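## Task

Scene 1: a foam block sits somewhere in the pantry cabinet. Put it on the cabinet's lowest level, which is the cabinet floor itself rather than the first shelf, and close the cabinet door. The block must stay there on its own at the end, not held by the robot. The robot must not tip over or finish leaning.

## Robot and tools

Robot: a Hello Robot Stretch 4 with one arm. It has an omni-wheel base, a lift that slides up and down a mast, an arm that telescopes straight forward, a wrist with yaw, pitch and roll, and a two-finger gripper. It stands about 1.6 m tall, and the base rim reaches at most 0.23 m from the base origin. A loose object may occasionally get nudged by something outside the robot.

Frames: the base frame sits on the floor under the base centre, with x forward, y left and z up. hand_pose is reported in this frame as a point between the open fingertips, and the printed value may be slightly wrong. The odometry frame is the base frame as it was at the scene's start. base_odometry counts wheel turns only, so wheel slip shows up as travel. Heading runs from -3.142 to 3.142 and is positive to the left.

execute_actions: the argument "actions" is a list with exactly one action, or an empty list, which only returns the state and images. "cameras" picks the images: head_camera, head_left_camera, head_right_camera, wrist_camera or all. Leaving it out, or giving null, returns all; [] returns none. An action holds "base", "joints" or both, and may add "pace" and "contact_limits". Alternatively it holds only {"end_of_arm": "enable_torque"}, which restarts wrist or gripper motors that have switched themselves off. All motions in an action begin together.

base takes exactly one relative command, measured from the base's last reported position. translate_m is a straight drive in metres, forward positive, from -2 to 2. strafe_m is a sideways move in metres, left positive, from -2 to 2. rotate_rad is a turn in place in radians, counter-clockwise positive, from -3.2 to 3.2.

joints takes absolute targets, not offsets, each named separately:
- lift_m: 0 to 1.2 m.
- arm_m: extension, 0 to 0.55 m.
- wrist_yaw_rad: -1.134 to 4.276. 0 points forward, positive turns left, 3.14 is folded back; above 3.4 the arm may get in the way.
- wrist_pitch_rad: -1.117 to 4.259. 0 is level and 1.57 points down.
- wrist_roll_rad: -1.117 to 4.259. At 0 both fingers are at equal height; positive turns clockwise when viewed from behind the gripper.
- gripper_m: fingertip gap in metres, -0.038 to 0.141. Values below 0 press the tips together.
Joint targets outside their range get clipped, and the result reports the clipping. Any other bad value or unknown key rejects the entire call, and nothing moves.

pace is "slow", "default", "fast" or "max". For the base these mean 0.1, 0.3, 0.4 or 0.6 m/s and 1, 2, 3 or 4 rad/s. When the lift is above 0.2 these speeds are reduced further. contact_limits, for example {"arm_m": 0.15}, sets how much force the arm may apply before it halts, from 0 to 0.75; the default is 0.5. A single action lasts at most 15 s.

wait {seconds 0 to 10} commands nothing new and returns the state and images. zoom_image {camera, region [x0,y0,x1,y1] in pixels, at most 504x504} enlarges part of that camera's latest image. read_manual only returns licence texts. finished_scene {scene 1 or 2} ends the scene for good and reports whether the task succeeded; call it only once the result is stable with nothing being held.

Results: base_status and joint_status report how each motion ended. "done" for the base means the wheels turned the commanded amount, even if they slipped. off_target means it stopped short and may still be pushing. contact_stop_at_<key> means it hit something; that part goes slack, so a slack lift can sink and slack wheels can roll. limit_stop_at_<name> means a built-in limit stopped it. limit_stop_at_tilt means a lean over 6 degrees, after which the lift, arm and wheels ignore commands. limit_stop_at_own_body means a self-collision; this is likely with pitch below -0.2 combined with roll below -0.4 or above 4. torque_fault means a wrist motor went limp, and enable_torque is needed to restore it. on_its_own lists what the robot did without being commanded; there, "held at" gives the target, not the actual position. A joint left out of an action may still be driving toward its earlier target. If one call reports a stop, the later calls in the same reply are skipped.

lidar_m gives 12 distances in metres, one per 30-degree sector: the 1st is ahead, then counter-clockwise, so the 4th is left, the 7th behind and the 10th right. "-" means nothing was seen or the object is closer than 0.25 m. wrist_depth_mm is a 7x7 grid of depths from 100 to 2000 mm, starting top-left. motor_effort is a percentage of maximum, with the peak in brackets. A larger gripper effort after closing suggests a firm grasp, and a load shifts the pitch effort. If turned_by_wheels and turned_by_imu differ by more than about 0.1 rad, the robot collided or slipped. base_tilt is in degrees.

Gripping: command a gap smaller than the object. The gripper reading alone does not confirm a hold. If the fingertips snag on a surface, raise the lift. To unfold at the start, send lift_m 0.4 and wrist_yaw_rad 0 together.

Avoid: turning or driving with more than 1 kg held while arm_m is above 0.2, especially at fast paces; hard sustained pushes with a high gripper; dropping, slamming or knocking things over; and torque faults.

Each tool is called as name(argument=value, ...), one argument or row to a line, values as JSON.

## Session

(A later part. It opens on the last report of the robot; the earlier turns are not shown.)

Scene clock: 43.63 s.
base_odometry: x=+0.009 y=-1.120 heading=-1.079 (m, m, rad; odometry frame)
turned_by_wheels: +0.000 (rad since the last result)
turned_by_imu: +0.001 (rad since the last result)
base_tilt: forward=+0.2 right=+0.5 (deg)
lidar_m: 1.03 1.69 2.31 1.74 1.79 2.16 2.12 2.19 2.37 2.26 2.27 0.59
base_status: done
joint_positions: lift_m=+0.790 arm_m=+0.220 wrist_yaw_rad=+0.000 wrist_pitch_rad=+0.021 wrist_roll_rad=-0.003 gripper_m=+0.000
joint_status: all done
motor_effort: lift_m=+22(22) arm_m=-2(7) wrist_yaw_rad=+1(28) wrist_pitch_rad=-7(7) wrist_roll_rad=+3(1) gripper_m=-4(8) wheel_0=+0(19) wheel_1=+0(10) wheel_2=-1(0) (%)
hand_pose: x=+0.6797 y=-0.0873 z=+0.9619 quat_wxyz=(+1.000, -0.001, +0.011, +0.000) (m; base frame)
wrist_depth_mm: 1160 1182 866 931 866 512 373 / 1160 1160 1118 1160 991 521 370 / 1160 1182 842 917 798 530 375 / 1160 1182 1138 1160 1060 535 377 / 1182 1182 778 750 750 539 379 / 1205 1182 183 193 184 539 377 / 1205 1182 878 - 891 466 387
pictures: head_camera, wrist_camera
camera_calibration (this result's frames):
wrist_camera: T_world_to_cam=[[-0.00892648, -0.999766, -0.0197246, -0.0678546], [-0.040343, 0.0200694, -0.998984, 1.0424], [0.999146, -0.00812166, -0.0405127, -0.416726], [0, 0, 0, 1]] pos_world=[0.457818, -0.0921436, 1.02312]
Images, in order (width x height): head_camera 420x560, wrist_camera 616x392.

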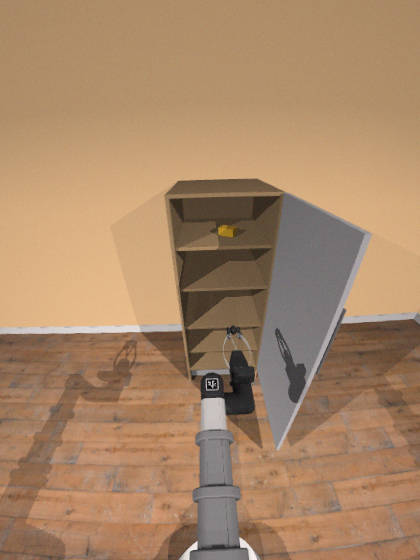

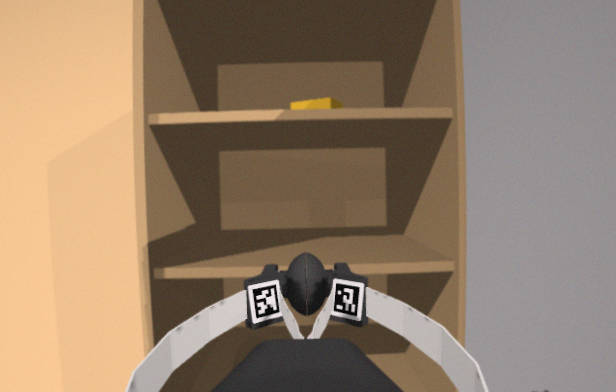

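execute_actions(
  actions=[
    {"joints": {"lift_m": 1.06, "gripper_m": 0.13}},
  ],
)

Scene clock: 46.00 s.
base_odometry: x=+0.009 y=-1.120 heading=-1.079 (m, m, rad; odometry frame)
turned_by_wheels: +0.000 (rad since the last result)
turned_by_imu: +0.001 (rad since the last result)
base_tilt: forward=+0.3 right=+0.4 (deg)
lidar_m: 1.02 1.68 2.32 1.75 1.78 2.19 2.13 2.20 2.35 2.26 2.31 0.57
base_status: not commanded
joint_positions: lift_m=+1.060 arm_m=+0.220 wrist_yaw_rad=+0.000 wrist_pitch_rad=+0.021 wrist_roll_rad=-0.003 gripper_m=+0.130
joint_status: all done
motor_effort: lift_m=+22(24) arm_m=-2(2) wrist_yaw_rad=+1(1) wrist_pitch_rad=-6(7) wrist_roll_rad=+2(1) gripper_m=+1(4) wheel_0=+0(0) wheel_1=+0(0) wheel_2=-1(0) (%)
hand_pose: x=+0.6797 y=-0.0873 z=+1.2318 quat_wxyz=(+1.000, -0.001, +0.011, +0.000) (m; base frame)
wrist_depth_mm: 1160 1182 1182 1160 1160 1182 - / 1182 1160 1160 1160 1182 336 151 / 1160 1160 788 831 798 351 155 / 1182 1182 1160 1160 1042 359 156 / 1182 1182 866 759 809 279 156 / 1182 1205 627 1138 831 204 155 / 1205 683 854 - 842 270 -
pictures: head_camera, head_left_camera, head_right_camera, wrist_camera
camera_calibration (this result's frames):
wrist_camera: T_world_to_cam=[[-0.00892649, -0.999766, -0.0197247, -0.0625295], [-0.0403431, 0.0200695, -0.998984, 1.31209], [0.999146, -0.00812167, -0.0405128, -0.405789], [0, 0, 0, 1]] pos_world=[0.457818, -0.0921436, 1.29309]
Images, in order (width x height): head_camera 420x560, head_left_camera 420x672, head_right_camera 420x672, wrist_camera 616x392.

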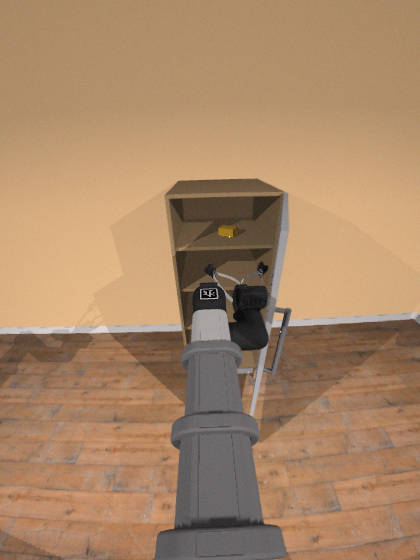

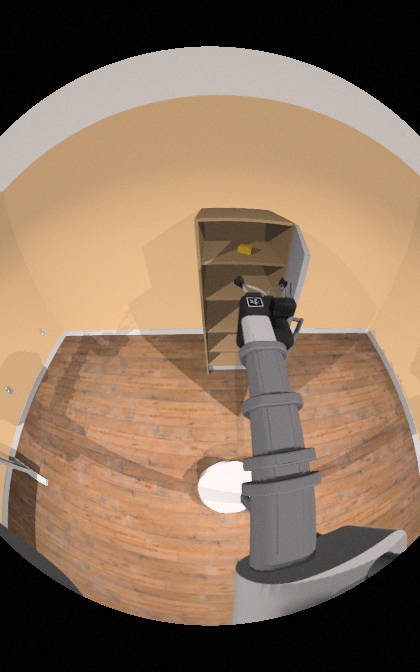

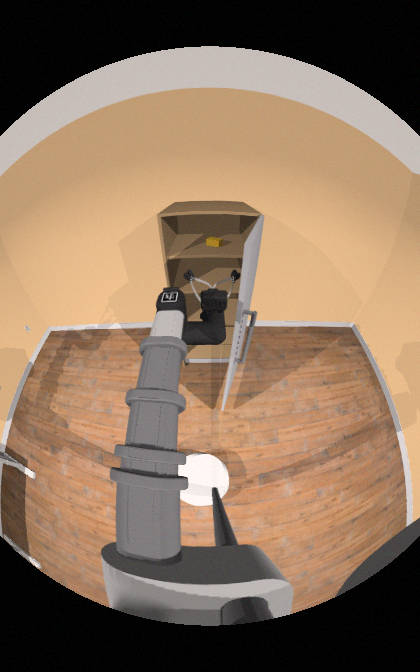

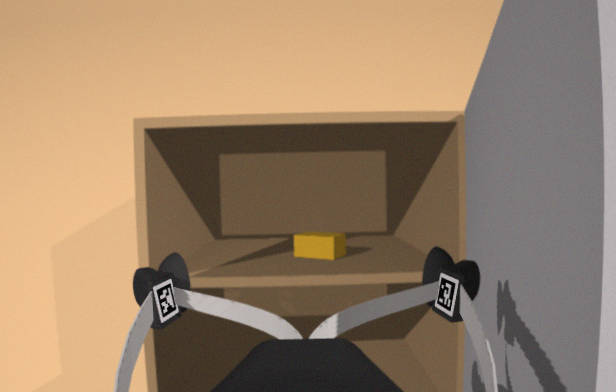

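execute_actions(
  actions=[],
  cameras=["head_camera", "head_right_camera", "wrist_camera"],
)

Scene clock: 46.07 s.
base_odometry: x=+0.009 y=-1.120 heading=-1.079 (m, m, rad; odometry frame)
turned_by_wheels: +0.000 (rad since the last result)
turned_by_imu: +0.000 (rad since the last result)
base_tilt: forward=+0.3 right=+0.5 (deg)
lidar_m: 1.02 1.68 2.30 1.73 1.77 2.20 2.13 2.20 2.36 2.25 2.30 0.56
base_status: not commanded
joint_positions: lift_m=+1.060 arm_m=+0.220 wrist_yaw_rad=+0.000 wrist_pitch_rad=+0.021 wrist_roll_rad=-0.003 gripper_m=+0.130
joint_status: all done
motor_effort: lift_m=+22(24) arm_m=-2(2) wrist_yaw_rad=+1(1) wrist_pitch_rad=-7(7) wrist_roll_rad=+1(1) gripper_m=-2(4) wheel_0=+0(0) wheel_1=+0(0) wheel_2=+0(0) (%)
hand_pose: x=+0.6797 y=-0.0873 z=+1.2318 quat_wxyz=(+1.000, -0.001, +0.011, +0.000) (m; base frame)
wrist_depth_mm: 1182 1160 1160 1160 1182 1182 - / 1138 1182 1182 1182 1182 332 156 / 1182 1182 778 831 798 345 152 / 1182 1182 1160 1182 1042 355 153 / 1182 1182 854 759 820 276 154 / 1182 1182 627 1160 831 205 152 / 1205 676 854 - 831 265 -
pictures: head_camera, head_right_camera, wrist_camera
camera_calibration (this result's frames):
wrist_camera: T_world_to_cam=[[-0.00892643, -0.999766, -0.0197248, -0.0625295], [-0.0403431, 0.0200696, -0.998984, 1.31209], [0.999146, -0.00812161, -0.0405128, -0.405789], [0, 0, 0, 1]] pos_world=[0.457818, -0.0921436, 1.29309]
Images, in order (width x height): head_camera 420x560, head_right_camera 420x672, wrist_camera 616x392.

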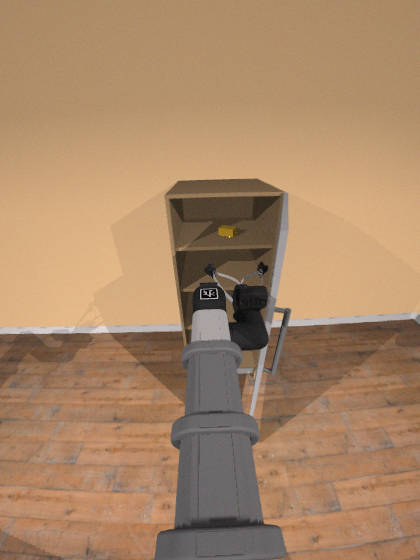

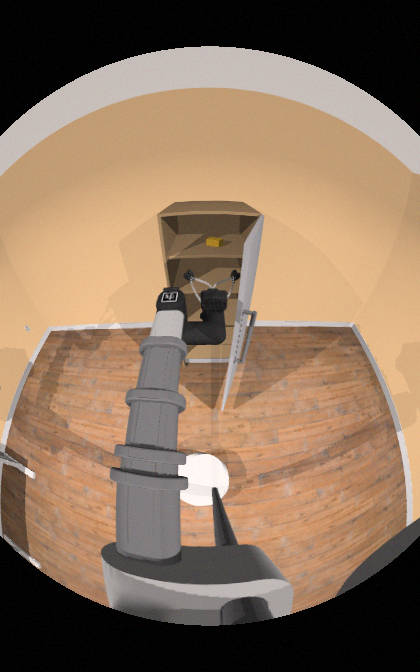

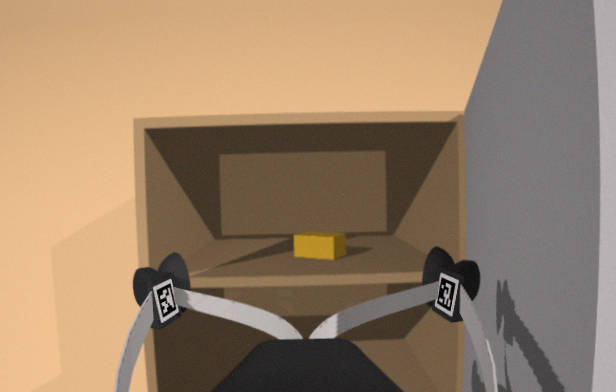

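wait(
  seconds=2,
)

Scene clock: 48.13 s.
base_odometry: x=+0.009 y=-1.120 heading=-1.079 (m, m, rad; odometry frame)
turned_by_wheels: +0.000 (rad since the last result)
turned_by_imu: +0.001 (rad since the last result)
base_tilt: forward=+0.4 right=+0.6 (deg)
lidar_m: 1.03 1.66 2.28 1.74 1.79 2.16 2.12 2.20 2.35 2.23 2.32 0.56
base_status: not commanded
joint_positions: lift_m=+1.060 arm_m=+0.220 wrist_yaw_rad=+0.000 wrist_pitch_rad=+0.021 wrist_roll_rad=-0.003 gripper_m=+0.130
joint_status: all done
motor_effort: lift_m=+22(24) arm_m=-2(2) wrist_yaw_rad=+1(1) wrist_pitch_rad=-7(7) wrist_roll_rad=+0(1) gripper_m=-2(4) wheel_0=+0(0) wheel_1=-1(0) wheel_2=+0(0) (%)
hand_pose: x=+0.6797 y=-0.0873 z=+1.2318 quat_wxyz=(+1.000, -0.001, +0.011, +0.000) (m; base frame)
wrist_depth_mm: 1160 1160 1182 1182 1160 1182 - / 1160 1182 1160 1160 1160 325 - / 1160 1160 778 831 798 340 146 / 1182 1182 1160 1182 1042 347 148 / 1205 1160 866 759 809 268 148 / 1205 1205 627 1160 820 204 155 / 1182 676 866 - 831 258 -
wait: 2.00 s; at rest by 0.20 s
pictures: head_camera, head_left_camera, head_right_camera, wrist_camera
camera_calibration (this result's frames):
wrist_camera: T_world_to_cam=[[-0.00892661, -0.999766, -0.0197247, -0.0625294], [-0.040343, 0.0200695, -0.998984, 1.31209], [0.999146, -0.00812178, -0.0405127, -0.405789], [0, 0, 0, 1]] pos_world=[0.457818, -0.0921436, 1.29309]
Images, in order (width x height): head_camera 420x560, head_left_camera 420x672, head_right_camera 420x672, wrist_camera 616x392.

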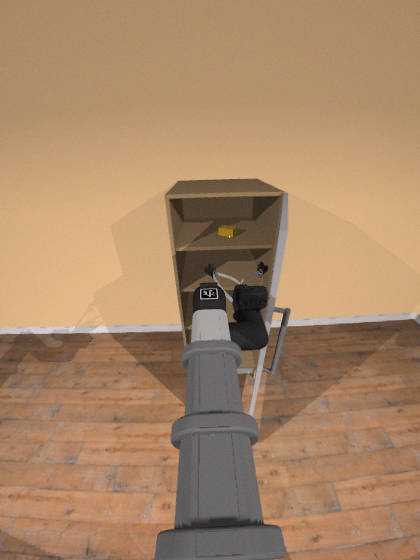

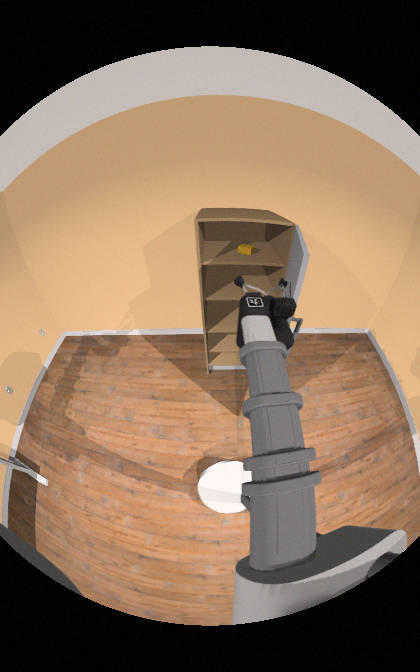

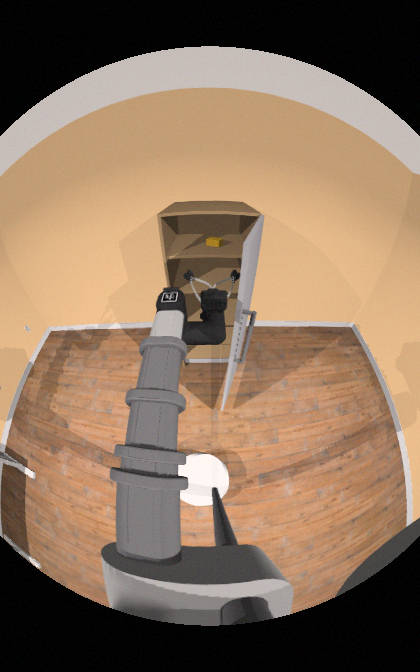

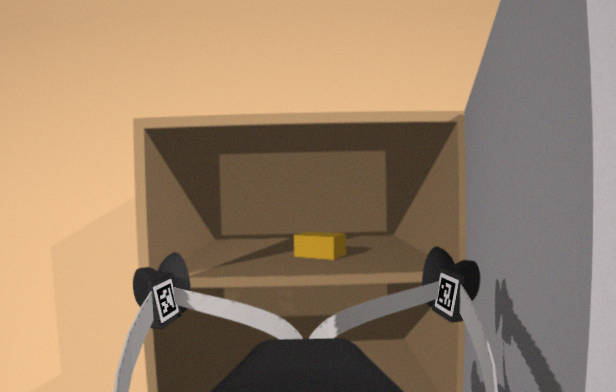

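zoom_image(
  camera="wrist_camera",
  region=[260, 210, 380, 290],
)

zoom_image(
  camera="head_camera",
  region=[160, 175, 300, 275],
)

Region (260, 210, 380, 290) of wrist_camera's 616x392 image, scaled by 4.200.

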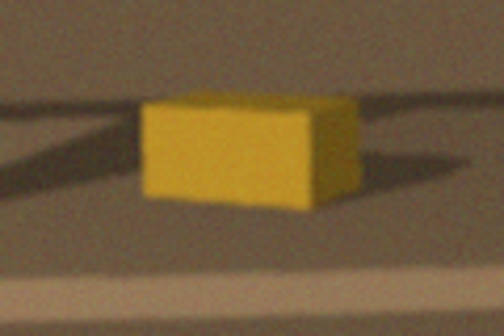

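Region (160, 175, 300, 275) of head_camera's 420x560 image, scaled by 3.600, with more detail than that image has; it fills the top 360 rows of this view, and the rest is white.

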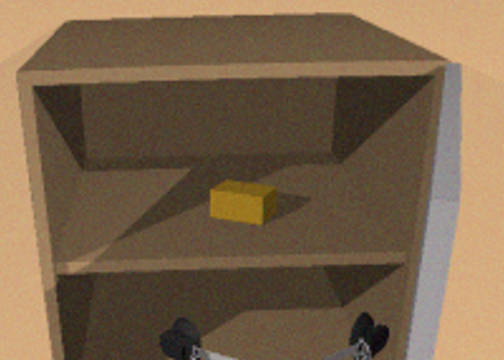

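execute_actions(
  actions=[
    {"base": {"strafe_m": 0.068}, "joints": {"lift_m": 1.11, "wrist_pitch_rad": 0.33, "gripper_m": 0.14}},
  ],
  cameras=[],
)

execute_actions(
  actions=[
    {"base": {"translate_m": 0.35}},
  ],
  cameras=[],
)

execute_actions(
  actions=[
    {"joints": {"wrist_yaw_rad": -0.4, "arm_m": 0.3}},
  ],
)

Scene clock: 50.90 s.
base_odometry: x=+0.069 y=-1.088 heading=-1.079 (m, m, rad; odometry frame)
turned_by_wheels: +0.000 (rad since the last result)
turned_by_imu: +0.001 (rad since the last result)
base_tilt: forward=+0.2 right=+0.6 (deg)
lidar_m: 1.03 1.69 2.29 1.67 1.72 2.20 2.12 2.19 2.41 2.33 2.28 0.59
base_status: done
joint_positions: lift_m=+1.110 arm_m=+0.220 wrist_yaw_rad=+0.000 wrist_pitch_rad=+0.332 wrist_roll_rad=-0.003 gripper_m=+0.140
joint_status: all done
motor_effort: lift_m=+23(23) arm_m=-2(2) wrist_yaw_rad=+1(1) wrist_pitch_rad=-6(9) wrist_roll_rad=+1(2) gripper_m=-2(2) wheel_0=+2(7) wheel_1=-1(12) wheel_2=-1(3) (%)
hand_pose: x=+0.6640 y=-0.0874 z=+1.1939 quat_wxyz=(+0.986, -0.001, +0.165, +0.000) (m; base frame)
wrist_depth_mm: 1060 1060 715 931 842 597 392 / 1098 1118 854 1098 1118 647 362 / 1182 1138 732 798 778 661 349 / 1229 1229 647 1205 1098 647 336 / 1308 1308 831 931 904 512 332 / 1366 1336 750 750 768 404 322 / 1464 1464 1060 - 960 512 301
pictures: none
No camera images: the call's "cameras" was empty. Leave "cameras" out to get every camera's image.

Scene clock: 53.53 s.
base_odometry: x=+0.234 y=-1.396 heading=-1.079 (m, m, rad; odometry frame)
turned_by_wheels: +0.000 (rad since the last result)
turned_by_imu: +0.001 (rad since the last result)
base_tilt: forward=+0.3 right=+0.5 (deg)
lidar_m: 0.68 1.30 1.82 2.39 1.79 2.35 2.48 2.59 2.42 2.33 0.28 0.37
base_status: done
joint_positions: lift_m=+1.110 arm_m=+0.220 wrist_yaw_rad=+0.000 wrist_pitch_rad=+0.332 wrist_roll_rad=-0.003 gripper_m=+0.140
joint_status: not commanded
motor_effort: lift_m=+22(22) arm_m=-2(2) wrist_yaw_rad=+2(2) wrist_pitch_rad=-6(6) wrist_roll_rad=+2(1) gripper_m=+0(1) wheel_0=+0(7) wheel_1=+0(7) wheel_2=+0(6) (%)
hand_pose: x=+0.6640 y=-0.0874 z=+1.1939 quat_wxyz=(+0.986, -0.001, +0.165, +0.000) (m; base frame)
wrist_depth_mm: 267 399 715 732 732 591 452 / 270 402 750 768 768 654 459 / 270 399 723 788 798 661 466 / 268 397 535 535 436 517 455 / 281 359 379 375 370 366 364 / 296 304 322 306 317 307 433 / 1025 366 574 - 585 559 469
pictures: none
No camera images: the call's "cameras" was empty. Leave "cameras" out to get every camera's image.

Scene clock: 54.70 s.
base_odometry: x=+0.234 y=-1.396 heading=-1.079 (m, m, rad; odometry frame)
turned_by_wheels: +0.000 (rad since the last result)
turned_by_imu: +0.000 (rad since the last result)
base_tilt: forward=+0.4 right=+0.5 (deg)
lidar_m: 0.69 1.32 1.83 2.41 1.79 2.33 2.48 2.57 2.42 2.33 0.29 0.38
base_status: not commanded
joint_positions: lift_m=+1.110 arm_m=+0.299 wrist_yaw_rad=-0.400 wrist_pitch_rad=+0.332 wrist_roll_rad=-0.003 gripper_m=+0.140
joint_status: all done
motor_effort: lift_m=+22(22) arm_m=+5(4) wrist_yaw_rad=+2(3) wrist_pitch_rad=-6(5) wrist_roll_rad=+1(1) gripper_m=+0(1) wheel_0=+0(0) wheel_1=+0(1) wheel_2=-1(1) (%)
hand_pose: x=+0.6873 y=-0.1866 z=+1.1939 quat_wxyz=(+0.967, +0.032, +0.162, -0.196) (m; base frame)
wrist_depth_mm: 580 634 691 627 449 336 282 / 615 668 715 707 466 345 294 / 634 683 750 707 484 355 303 / 554 549 402 530 480 366 301 / 379 382 382 377 373 351 303 / 290 267 267 291 319 349 314 / 238 244 271 - 539 399 312
pictures: head_camera, head_left_camera, head_right_camera, wrist_camera
camera_calibration (this result's frames):
wrist_camera: T_world_to_cam=[[-0.402593, -0.91524, -0.0159689, 0.119363], [-0.309108, 0.152348, -0.938745, 1.41397], [0.86161, -0.372996, -0.344242, -0.0266408], [0, 0, 0, 1]] pos_world=[0.508078, -0.116107, 1.32009]
Images, in order (width x height): head_camera 420x560, head_left_camera 420x672, head_right_camera 420x672, wrist_camera 616x392.

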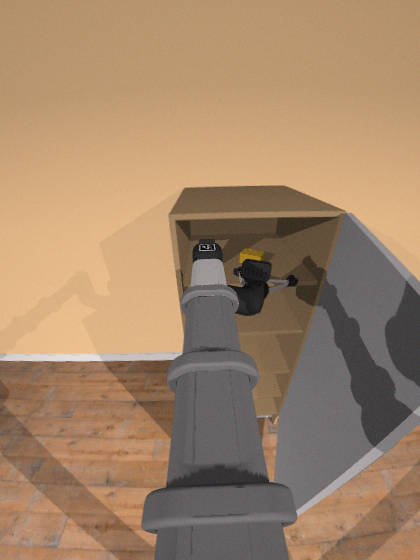

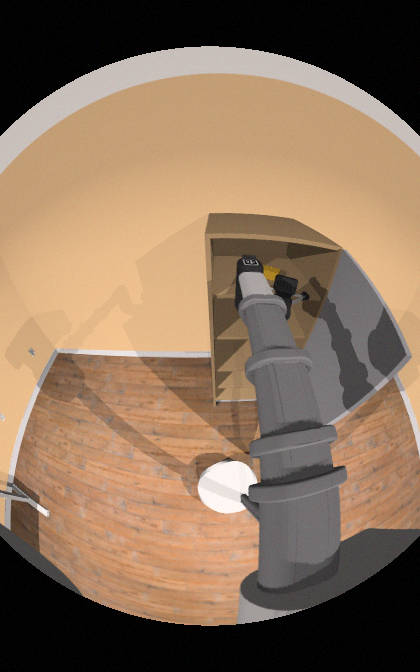

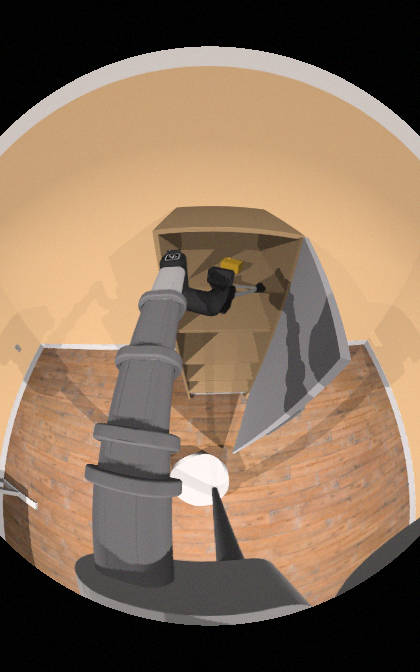

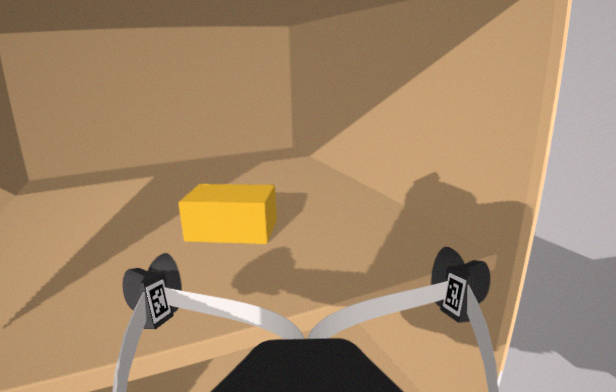

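zoom_image(
  camera="wrist_camera",
  region=[160, 165, 310, 265],
)

Region (160, 165, 310, 265) of wrist_camera's 616x392 image, scaled by 3.360.

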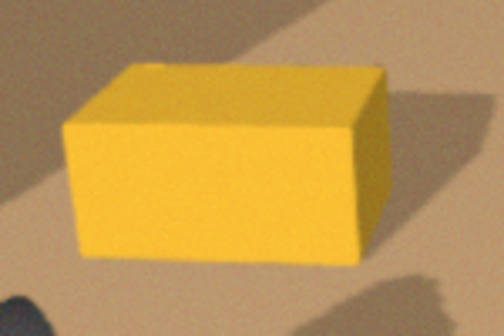

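execute_actions(
  actions=[
    {"base": {"strafe_m": 0.01}, "joints": {"lift_m": 1.083, "arm_m": 0.42}, "contact_limits": {"arm_m": 0.2}},
  ],
  cameras=["head_right_camera", "wrist_camera"],
)

Scene clock: 57.17 s.
base_odometry: x=+0.243 y=-1.391 heading=-1.079 (m, m, rad; odometry frame)
turned_by_wheels: +0.000 (rad since the last result)
turned_by_imu: +0.001 (rad since the last result)
base_tilt: forward=+0.4 right=+0.3 (deg)
lidar_m: 0.67 1.32 1.84 2.38 1.76 2.33 2.48 2.58 2.43 2.31 0.30 0.37
base_status: done
joint_positions: lift_m=+1.083 arm_m=+0.419 wrist_yaw_rad=-0.400 wrist_pitch_rad=+0.332 wrist_roll_rad=-0.003 gripper_m=+0.140
joint_status: all done
motor_effort: lift_m=+15(19) arm_m=+5(6) wrist_yaw_rad=+2(1) wrist_pitch_rad=-7(7) wrist_roll_rad=+0(1) gripper_m=+0(0) wheel_0=+0(7) wheel_1=+2(7) wheel_2=+0(1) (%)
contact_limits: arm_m 0.2
hand_pose: x=+0.8072 y=-0.1867 z=+1.1675 quat_wxyz=(+0.967, +0.032, +0.162, -0.196) (m; base frame)
wrist_depth_mm: 492 535 580 627 466 349 290 / 512 554 603 654 484 355 297 / 535 569 627 668 504 368 301 / 473 466 455 415 445 377 309 / 325 325 289 285 317 312 301 / 248 227 227 248 226 220 236 / 202 201 208 - 206 203 270
pictures: head_right_camera, wrist_camera
camera_calibration (this result's frames):
wrist_camera: T_world_to_cam=[[-0.402854, -0.915125, -0.0159676, 0.167409], [-0.309141, 0.152468, -0.938715, 1.42627], [0.861476, -0.373229, -0.344325, -0.138945], [0, 0, 0, 1]] pos_world=[0.628058, -0.116119, 1.29369]
Images, in order (width x height): head_right_camera 420x672, wrist_camera 616x392.

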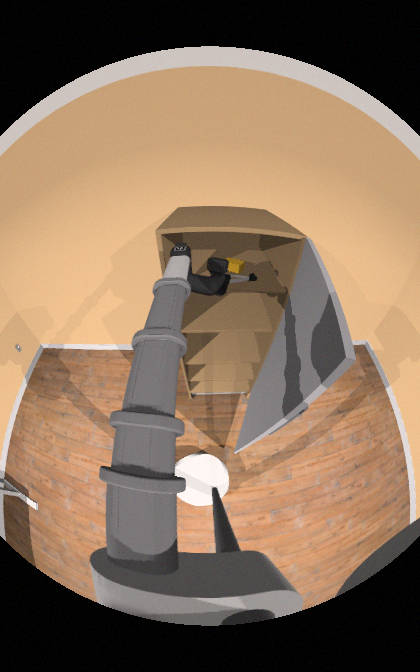

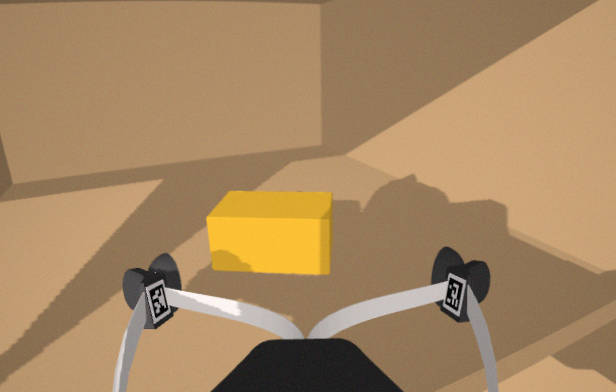

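execute_actions(
  actions=[
    {"joints": {"arm_m": 0.505}, "contact_limits": {"arm_m": 0.15}},
  ],
  cameras=["head_right_camera", "wrist_camera"],
)

Scene clock: 58.50 s.
base_odometry: x=+0.243 y=-1.391 heading=-1.079 (m, m, rad; odometry frame)
turned_by_wheels: +0.000 (rad since the last result)
turned_by_imu: +0.000 (rad since the last result)
base_tilt: forward=+0.2 right=+0.6 (deg)
lidar_m: 0.69 1.31 1.84 2.40 1.75 2.36 2.48 2.60 2.42 2.33 0.30 0.39
base_status: not commanded
joint_positions: lift_m=+1.083 arm_m=+0.504 wrist_yaw_rad=-0.400 wrist_pitch_rad=+0.332 wrist_roll_rad=-0.003 gripper_m=+0.140
joint_status: all done
motor_effort: lift_m=+15(15) arm_m=+5(5) wrist_yaw_rad=+3(2) wrist_pitch_rad=-6(7) wrist_roll_rad=-1(1) gripper_m=+0(2) wheel_0=+0(0) wheel_1=+2(2) wheel_2=+0(1) (%)
contact_limits: arm_m 0.15
hand_pose: x=+0.8922 y=-0.1867 z=+1.1675 quat_wxyz=(+0.967, +0.032, +0.162, -0.196) (m; base frame)
wrist_depth_mm: 430 459 504 554 466 347 291 / 442 480 525 574 484 357 298 / 462 500 549 597 504 368 303 / 466 462 459 452 445 377 309 / 325 325 322 225 253 312 300 / 247 226 216 205 202 220 237 / 202 201 209 - 206 196 200
pictures: head_right_camera, wrist_camera
camera_calibration (this result's frames):
wrist_camera: T_world_to_cam=[[-0.402917, -0.915097, -0.0159675, 0.201692], [-0.309133, 0.152491, -0.938714, 1.45254], [0.861449, -0.373287, -0.344328, -0.212146], [0, 0, 0, 1]] pos_world=[0.713045, -0.116122, 1.29369]
Images, in order (width x height): head_right_camera 420x672, wrist_camera 616x392.

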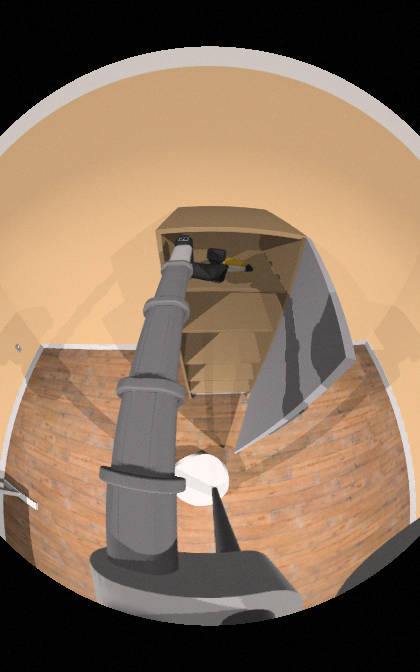

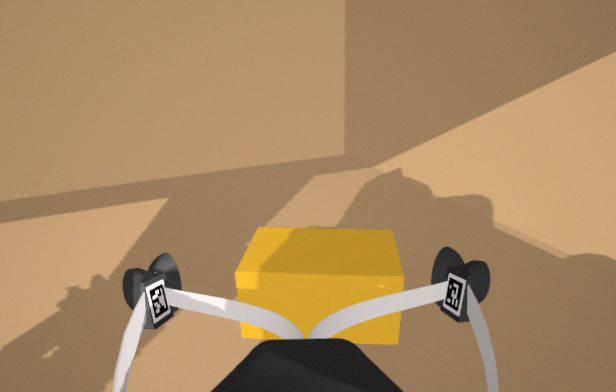

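execute_actions(
  actions=[
    {"joints": {"gripper_m": 0.055}},
  ],
  cameras=["wrist_camera"],
)

Scene clock: 60.43 s.
base_odometry: x=+0.243 y=-1.391 heading=-1.079 (m, m, rad; odometry frame)
turned_by_wheels: +0.000 (rad since the last result)
turned_by_imu: +0.001 (rad since the last result)
base_tilt: forward=+0.1 right=+0.5 (deg)
lidar_m: 0.68 1.31 1.79 2.40 1.77 2.32 2.49 2.59 2.43 2.33 0.29 0.40
base_status: not commanded
joint_positions: lift_m=+1.083 arm_m=+0.504 wrist_yaw_rad=-0.400 wrist_pitch_rad=+0.332 wrist_roll_rad=-0.003 gripper_m=+0.055
joint_status: all done
motor_effort: lift_m=+15(15) arm_m=+5(5) wrist_yaw_rad=+2(3) wrist_pitch_rad=-6(7) wrist_roll_rad=+1(1) gripper_m=-12(10) wheel_0=+0(0) wheel_1=+2(2) wheel_2=-1(1) (%)
hand_pose: x=+0.8922 y=-0.1867 z=+1.1674 quat_wxyz=(+0.967, +0.032, +0.162, -0.196) (m; base frame)
wrist_depth_mm: 430 462 504 554 466 345 290 / 445 477 525 580 488 359 300 / 459 504 549 597 504 370 301 / 469 462 455 452 445 377 310 / 324 324 250 219 229 312 300 / 247 236 197 197 190 229 236 / 202 196 201 - 198 194 199
pictures: wrist_camera
camera_calibration (this result's frames):
wrist_camera: T_world_to_cam=[[-0.402918, -0.915097, -0.0159664, 0.201692], [-0.309199, 0.152518, -0.938688, 1.45255], [0.861425, -0.373277, -0.344399, -0.21204], [0, 0, 0, 1]] pos_world=[0.713048, -0.116123, 1.29368]
Images, in order (width x height): wrist_camera 616x392.

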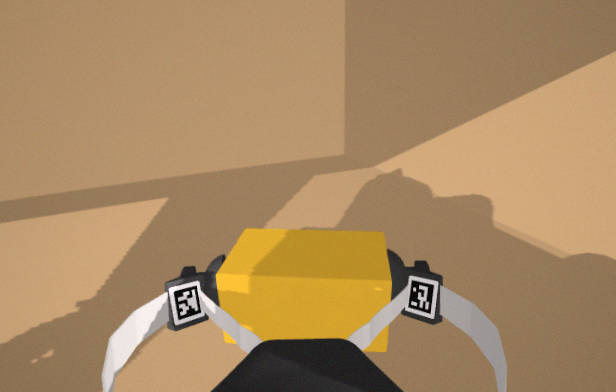

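execute_actions(
  actions=[
    {"joints": {"wrist_pitch_rad": 0.26, "lift_m": 1.088}},
  ],
  cameras=[],
)

execute_actions(
  actions=[
    {"joints": {"arm_m": 0.23}},
  ],
  cameras=["head_right_camera", "wrist_camera"],
)

Scene clock: 61.20 s.
base_odometry: x=+0.243 y=-1.391 heading=-1.079 (m, m, rad; odometry frame)
turned_by_wheels: +0.000 (rad since the last result)
turned_by_imu: +0.000 (rad since the last result)
base_tilt: forward=+0.5 right=+0.6 (deg)
lidar_m: 0.68 1.31 1.80 2.41 1.76 2.33 2.47 2.58 2.41 2.32 0.29 0.36
base_status: not commanded
joint_positions: lift_m=+1.088 arm_m=+0.504 wrist_yaw_rad=-0.400 wrist_pitch_rad=+0.263 wrist_roll_rad=-0.003 gripper_m=+0.055
joint_status: all done
motor_effort: lift_m=+22(22) arm_m=+5(5) wrist_yaw_rad=+2(2) wrist_pitch_rad=-9(16) wrist_roll_rad=+2(0) gripper_m=-13(15) wheel_0=+0(0) wheel_1=+2(2) wheel_2=+0(1) (%)
hand_pose: x=+0.8976 y=-0.1890 z=+1.1909 quat_wxyz=(+0.972, +0.025, +0.129, -0.197) (m; base frame)
wrist_depth_mm: 427 459 504 535 449 349 293 / 445 480 530 580 484 359 298 / 459 500 544 603 500 368 301 / 477 508 554 591 492 379 307 / 399 399 251 219 229 359 312 / 291 277 197 197 190 268 279 / 234 225 232 - 228 224 224
pictures: none
No camera images: the call's "cameras" was empty. Leave "cameras" out to get every camera's image.

Scene clock: 63.13 s.
base_odometry: x=+0.243 y=-1.391 heading=-1.079 (m, m, rad; odometry frame)
turned_by_wheels: +0.000 (rad since the last result)
turned_by_imu: +0.001 (rad since the last result)
base_tilt: forward=+0.3 right=+0.6 (deg)
lidar_m: 0.68 1.32 1.82 2.40 1.74 2.35 2.48 2.58 2.44 2.32 0.31 0.37
base_status: not commanded
joint_positions: lift_m=+1.088 arm_m=+0.231 wrist_yaw_rad=-0.400 wrist_pitch_rad=+0.263 wrist_roll_rad=-0.003 gripper_m=+0.055
joint_status: all done
motor_effort: lift_m=+22(23) arm_m=-5(4) wrist_yaw_rad=+3(2) wrist_pitch_rad=-9(9) wrist_roll_rad=+1(2) gripper_m=-17(12) wheel_0=+0(0) wheel_1=+2(2) wheel_2=+0(1) (%)
hand_pose: x=+0.6243 y=-0.1890 z=+1.1910 quat_wxyz=(+0.972, +0.025, +0.129, -0.197) (m; base frame)
wrist_depth_mm: 455 500 544 549 442 349 277 / 668 723 778 732 484 362 281 / 683 750 820 759 500 373 286 / 621 621 609 603 492 389 290 / 402 399 250 218 230 392 290 / 293 293 198 197 190 345 291 / 564 580 603 - 508 370 290
pictures: head_right_camera, wrist_camera
camera_calibration (this result's frames):
wrist_camera: T_world_to_cam=[[-0.402001, -0.915482, -0.0169543, 0.0925248], [-0.248377, 0.12685, -0.960322, 1.3751], [0.881308, -0.381839, -0.278378, -0.0666662], [0, 0, 0, 1]] pos_world=[0.437491, -0.115183, 1.30355]
Images, in order (width x height): head_right_camera 420x672, wrist_camera 616x392.

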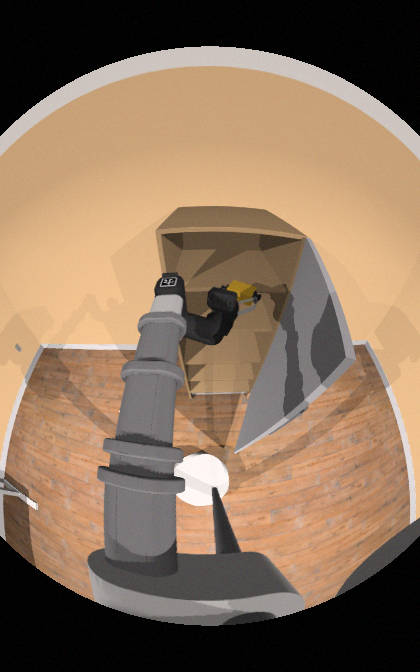

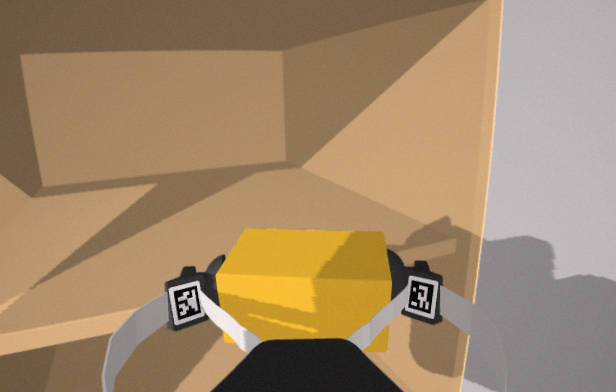

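execute_actions(
  actions=[
    {"joints": {"lift_m": 0.13, "arm_m": 0.17, "wrist_yaw_rad": 0.0}, "pace": "fast"},
  ],
)

Scene clock: 66.77 s.
base_odometry: x=+0.243 y=-1.391 heading=-1.079 (m, m, rad; odometry frame)
turned_by_wheels: +0.000 (rad since the last result)
turned_by_imu: +0.001 (rad since the last result)
base_tilt: forward=+0.2 right=+0.5 (deg)
lidar_m: 0.69 1.33 1.83 2.39 1.79 2.35 2.47 2.58 2.43 2.33 0.29 0.37
base_status: not commanded
joint_positions: lift_m=+0.130 arm_m=+0.171 wrist_yaw_rad=+0.000 wrist_pitch_rad=+0.263 wrist_roll_rad=-0.003 gripper_m=+0.055
joint_status: all done
motor_effort: lift_m=+15(19) arm_m=-5(5) wrist_yaw_rad=+3(8) wrist_pitch_rad=-7(7) wrist_roll_rad=+1(0) gripper_m=-11(15) wheel_0=+0(0) wheel_1=+2(2) wheel_2=+0(1) (%)
hand_pose: x=+0.6203 y=-0.0875 z=+0.2336 quat_wxyz=(+0.991, -0.001, +0.131, +0.000) (m; base frame)
wrist_depth_mm: 276 377 778 778 798 661 466 / 287 329 615 809 304 574 439 / 842 379 809 854 854 683 480 / 891 377 609 647 634 597 484 / 788 370 250 219 230 415 404 / 621 327 198 197 190 334 394 / 496 389 399 - 402 407 413
pictures: head_camera, head_left_camera, head_right_camera, wrist_camera
camera_calibration (this result's frames):
wrist_camera: T_world_to_cam=[[-0.013918, -0.999759, -0.0169569, -0.0804527], [-0.278033, 0.0201593, -0.96036, 0.450916], [0.960471, -0.00865171, -0.278246, -0.30738], [0, 0, 0, 1]] pos_world=[0.419479, -0.0921828, 0.34615]
Images, in order (width x height): head_camera 420x560, head_left_camera 420x672, head_right_camera 420x672, wrist_camera 616x392.

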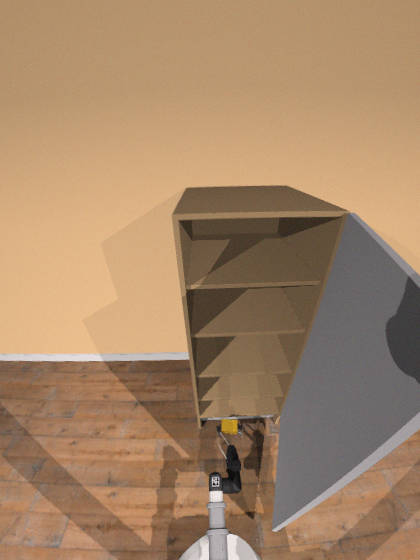

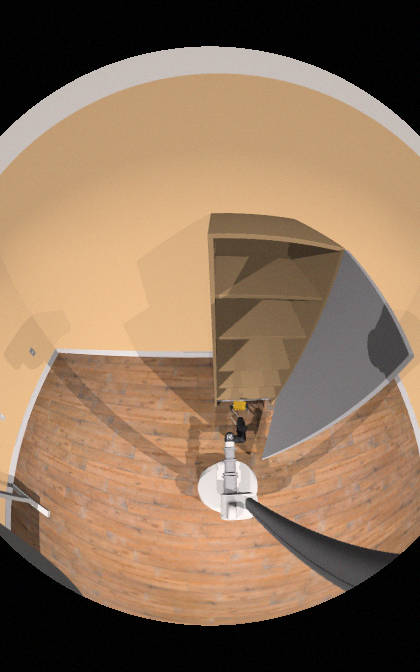

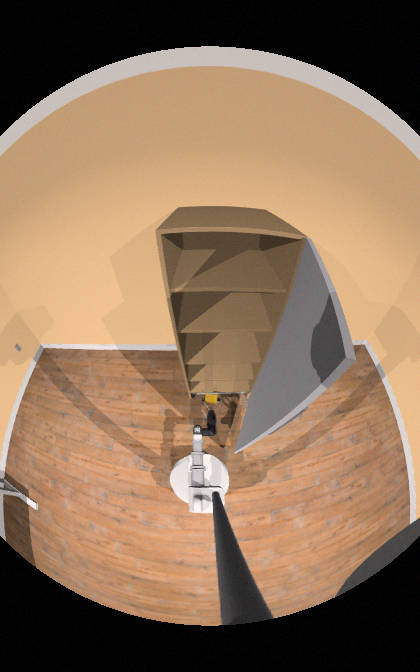

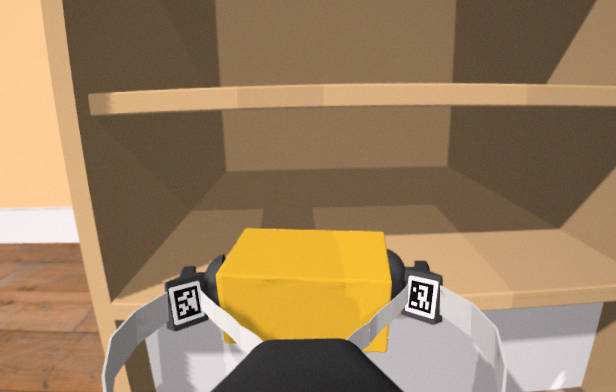

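execute_actions(
  actions=[
    {"joints": {"arm_m": 0.41}, "contact_limits": {"arm_m": 0.2}},
  ],
  cameras=["head_camera", "wrist_camera"],
)

Scene clock: 68.93 s.
base_odometry: x=+0.243 y=-1.391 heading=-1.079 (m, m, rad; odometry frame)
turned_by_wheels: +0.000 (rad since the last result)
turned_by_imu: +0.001 (rad since the last result)
base_tilt: forward=+0.3 right=+0.5 (deg)
lidar_m: 0.65 1.30 1.83 2.40 1.77 2.35 2.47 2.60 2.43 2.34 0.31 0.39
base_status: not commanded
joint_positions: lift_m=+0.130 arm_m=+0.409 wrist_yaw_rad=+0.000 wrist_pitch_rad=+0.262 wrist_roll_rad=-0.003 gripper_m=+0.055
joint_status: all done
motor_effort: lift_m=+15(15) arm_m=+5(4) wrist_yaw_rad=+2(2) wrist_pitch_rad=-8(9) wrist_roll_rad=+1(1) gripper_m=-15(13) wheel_0=+0(0) wheel_1=+2(2) wheel_2=-1(1) (%)
contact_limits: arm_m 0.2
hand_pose: x=+0.8587 y=-0.0874 z=+0.2336 quat_wxyz=(+0.991, -0.001, +0.131, +0.000) (m; base frame)
wrist_depth_mm: 252 375 554 564 559 564 469 / 253 375 569 - - - - / - - - - - - - / 252 375 597 621 621 603 484 / 250 370 250 218 230 413 404 / 248 297 196 197 190 291 301 / 237 244 252 - 248 242 243
pictures: head_camera, wrist_camera
camera_calibration (this result's frames):
wrist_camera: T_world_to_cam=[[-0.0135533, -0.999764, -0.0169583, -0.0773468], [-0.277947, 0.0200583, -0.960387, 0.517135], [0.960501, -0.00830295, -0.278153, -0.536328], [0, 0, 0, 1]] pos_world=[0.657831, -0.0921546, 0.346157]
Images, in order (width x height): head_camera 420x560, wrist_camera 616x392.

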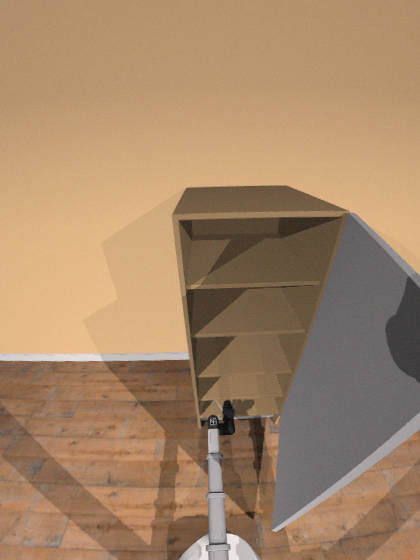

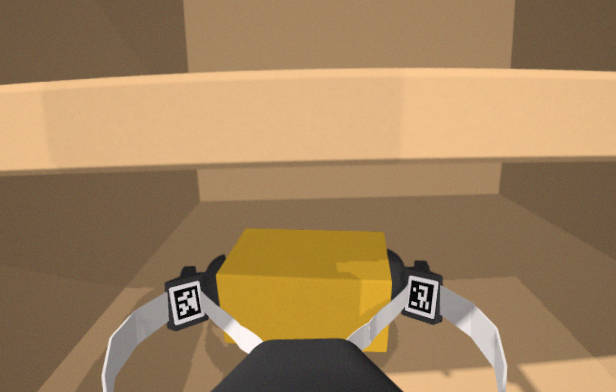

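execute_actions(
  actions=[
    {"joints": {"wrist_pitch_rad": 0.33, "lift_m": 0.112}},
  ],
  cameras=["wrist_camera"],
)

Scene clock: 69.80 s.
base_odometry: x=+0.243 y=-1.391 heading=-1.079 (m, m, rad; odometry frame)
turned_by_wheels: +0.000 (rad since the last result)
turned_by_imu: +0.000 (rad since the last result)
base_tilt: forward=+0.4 right=+0.6 (deg)
lidar_m: 0.67 1.33 1.81 2.40 1.77 2.35 2.47 2.59 2.43 2.32 0.27 0.39
base_status: not commanded
joint_positions: lift_m=+0.112 arm_m=+0.409 wrist_yaw_rad=+0.000 wrist_pitch_rad=+0.332 wrist_roll_rad=-0.003 gripper_m=+0.055
joint_status: all done
motor_effort: lift_m=+15(16) arm_m=+5(5) wrist_yaw_rad=+2(2) wrist_pitch_rad=-7(11) wrist_roll_rad=+1(0) gripper_m=-16(13) wheel_0=+0(0) wheel_1=+2(2) wheel_2=+0(1) (%)
hand_pose: x=+0.8528 y=-0.0874 z=+0.1964 quat_wxyz=(+0.986, -0.001, +0.165, +0.000) (m; base frame)
wrist_depth_mm: - 153 153 165 173 165 - / 253 375 580 585 580 585 477 / 254 377 603 603 603 597 480 / 253 375 455 449 445 436 433 / 251 320 251 218 231 310 307 / 236 236 197 196 190 229 237 / 202 196 200 - 199 194 199
pictures: wrist_camera
camera_calibration (this result's frames):
wrist_camera: T_world_to_cam=[[-0.014704, -0.999764, -0.0159649, -0.0772726], [-0.344321, 0.0200529, -0.938638, 0.532068], [0.938737, -0.00830465, -0.344534, -0.509417], [0, 0, 0, 1]] pos_world=[0.660274, -0.0921544, 0.322674]
Images, in order (width x height): wrist_camera 616x392.

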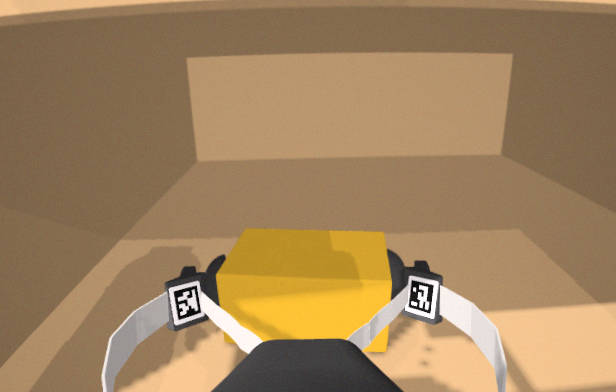

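execute_actions(
  actions=[
    {"joints": {"gripper_m": 0.115}},
  ],
  cameras=["wrist_camera"],
)

Scene clock: 71.33 s.
base_odometry: x=+0.243 y=-1.391 heading=-1.079 (m, m, rad; odometry frame)
turned_by_wheels: +0.000 (rad since the last result)
turned_by_imu: +0.001 (rad since the last result)
base_tilt: forward=+0.5 right=+0.6 (deg)
lidar_m: 0.69 1.32 1.83 2.40 1.75 2.34 2.49 2.59 2.44 2.34 0.29 0.37
base_status: not commanded
joint_positions: lift_m=+0.112 arm_m=+0.409 wrist_yaw_rad=+0.000 wrist_pitch_rad=+0.332 wrist_roll_rad=-0.003 gripper_m=+0.115
joint_status: all done
motor_effort: lift_m=+15(15) arm_m=+5(5) wrist_yaw_rad=+2(2) wrist_pitch_rad=-8(8) wrist_roll_rad=+0(1) gripper_m=+2(16) wheel_0=+0(0) wheel_1=+1(2) wheel_2=-1(1) (%)
hand_pose: x=+0.8528 y=-0.0874 z=+0.1964 quat_wxyz=(+0.986, -0.001, +0.165, +0.000) (m; base frame)
wrist_depth_mm: - 150 196 162 169 162 - / 253 377 580 580 585 585 477 / 254 375 603 597 609 609 480 / 253 375 459 449 445 439 430 / 252 322 304 224 253 312 306 / 236 236 211 206 200 229 236 / 202 200 208 - 206 194 200
pictures: wrist_camera
camera_calibration (this result's frames):
wrist_camera: T_world_to_cam=[[-0.0147042, -0.999764, -0.0159648, -0.0772725], [-0.344321, 0.0200529, -0.938638, 0.532068], [0.938737, -0.00830487, -0.344534, -0.509417], [0, 0, 0, 1]] pos_world=[0.660274, -0.0921544, 0.322674]
Images, in order (width x height): wrist_camera 616x392.

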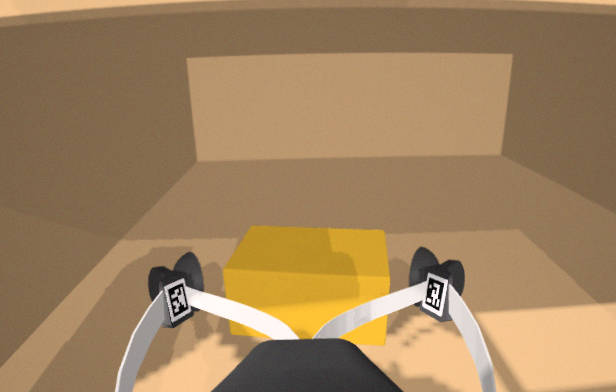

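execute_actions(
  actions=[
    {"base": {"translate_m": -0.4}, "joints": {"arm_m": 0.08}, "pace": "fast"},
  ],
  cameras=["head_camera", "wrist_camera"],
)

Scene clock: 74.83 s.
base_odometry: x=+0.054 y=-1.039 heading=-1.079 (m, m, rad; odometry frame)
turned_by_wheels: +0.000 (rad since the last result)
turned_by_imu: +0.001 (rad since the last result)
base_tilt: forward=+0.3 right=+0.4 (deg)
lidar_m: 1.08 1.73 2.38 1.63 1.66 2.15 2.07 2.15 2.42 2.32 2.35 0.62
base_status: done
joint_positions: lift_m=+0.112 arm_m=+0.081 wrist_yaw_rad=+0.000 wrist_pitch_rad=+0.332 wrist_roll_rad=-0.003 gripper_m=+0.115
joint_status: all done
motor_effort: lift_m=+15(15) arm_m=-5(7) wrist_yaw_rad=+3(1) wrist_pitch_rad=-6(8) wrist_roll_rad=+0(0) gripper_m=-1(0) wheel_0=+0(7) wheel_1=+1(5) wheel_2=-1(14) (%)
hand_pose: x=+0.5244 y=-0.0875 z=+0.1964 quat_wxyz=(+0.986, -0.001, +0.165, +0.000) (m; base frame)
wrist_depth_mm: 1255 1229 1078 1229 1118 500 1255 / 1255 1308 1205 1281 1281 469 1308 / 1336 1366 917 854 866 427 1366 / 991 976 878 878 866 389 931 / 683 683 691 676 668 591 654 / 525 504 480 525 477 484 500 / 430 424 445 - 436 413 415
pictures: head_camera, wrist_camera
camera_calibration (this result's frames):
wrist_camera: T_world_to_cam=[[-0.0150076, -0.99976, -0.0159663, -0.0820237], [-0.344226, 0.0201579, -0.93867, 0.418991], [0.938767, -0.00859116, -0.344446, -0.20124], [0, 0, 0, 1]] pos_world=[0.331914, -0.0921789, 0.322668]
Images, in order (width x height): head_camera 420x560, wrist_camera 616x392.

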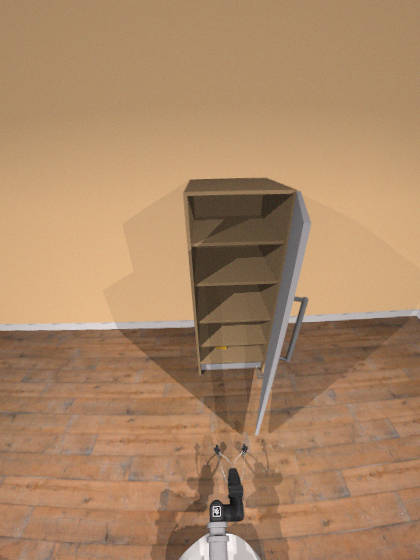

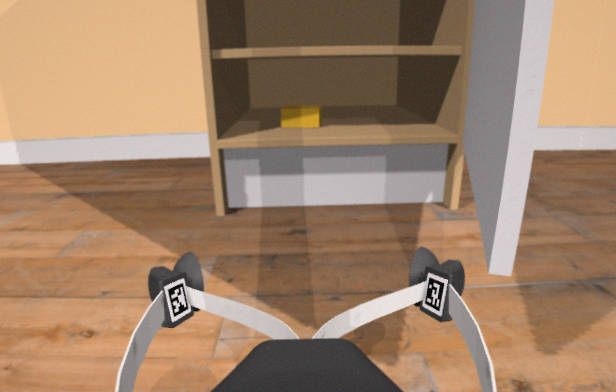

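execute_actions(
  actions=[
    {"base": {"strafe_m": -0.26}, "joints": {"arm_m": 0.04, "lift_m": 0.3, "wrist_pitch_rad": 0.0, "gripper_m": 0.0}, "pace": "fast"},
  ],
  cameras=["head_camera", "wrist_camera"],
)

Scene clock: 76.97 s.
base_odometry: x=-0.175 y=-1.162 heading=-1.079 (m, m, rad; odometry frame)
turned_by_wheels: +0.000 (rad since the last result)
turned_by_imu: +0.000 (rad since the last result)
base_tilt: forward=+0.4 right=+0.5 (deg)
lidar_m: 0.58 1.13 2.38 1.91 1.97 2.19 2.07 2.12 2.16 2.07 2.14 1.71
base_status: done
joint_positions: lift_m=+0.300 arm_m=+0.041 wrist_yaw_rad=+0.000 wrist_pitch_rad=+0.002 wrist_roll_rad=-0.003 gripper_m=+0.000
joint_status: all done
motor_effort: lift_m=+22(25) arm_m=-5(5) wrist_yaw_rad=+2(1) wrist_pitch_rad=-9(11) wrist_roll_rad=+3(3) gripper_m=-4(6) wheel_0=-1(12) wheel_1=+1(11) wheel_2=+0(1) (%)
hand_pose: x=+0.5002 y=-0.0874 z=+0.4773 quat_wxyz=(+1.000, -0.001, +0.001, +0.000) (m; base frame)
wrist_depth_mm: 1430 931 355 603 1397 1430 1430 / 1397 960 357 603 1430 1430 1430 / 1430 1042 355 591 1397 1397 1430 / 1397 946 355 591 1430 1430 1430 / 1397 946 353 496 1430 1430 1430 / 1397 1008 183 193 184 1430 1430 / 1182 866 345 - 1138 1118 1118
pictures: head_camera, wrist_camera
camera_calibration (this result's frames):
wrist_camera: T_world_to_cam=[[-0.00873263, -0.999764, -0.0198941, -0.0790824], [-0.0216071, 0.0200788, -0.999565, 0.54196], [0.999728, -0.00829898, -0.0217773, -0.266282], [0, 0, 0, 1]] pos_world=[0.277229, -0.0921555, 0.534352]
Images, in order (width x height): head_camera 420x560, wrist_camera 616x392.

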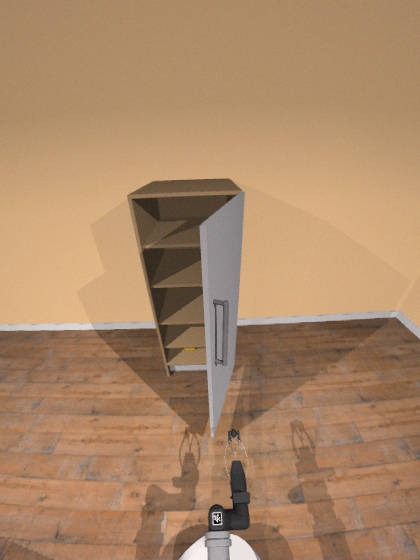

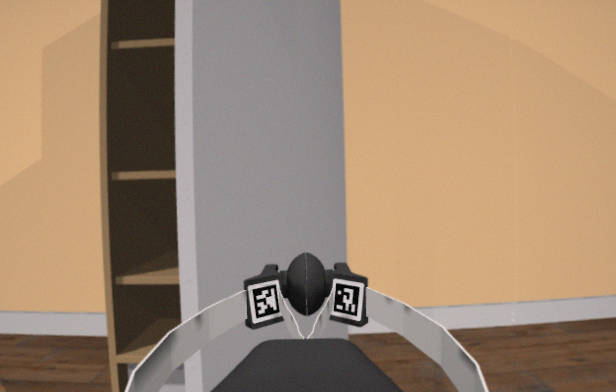

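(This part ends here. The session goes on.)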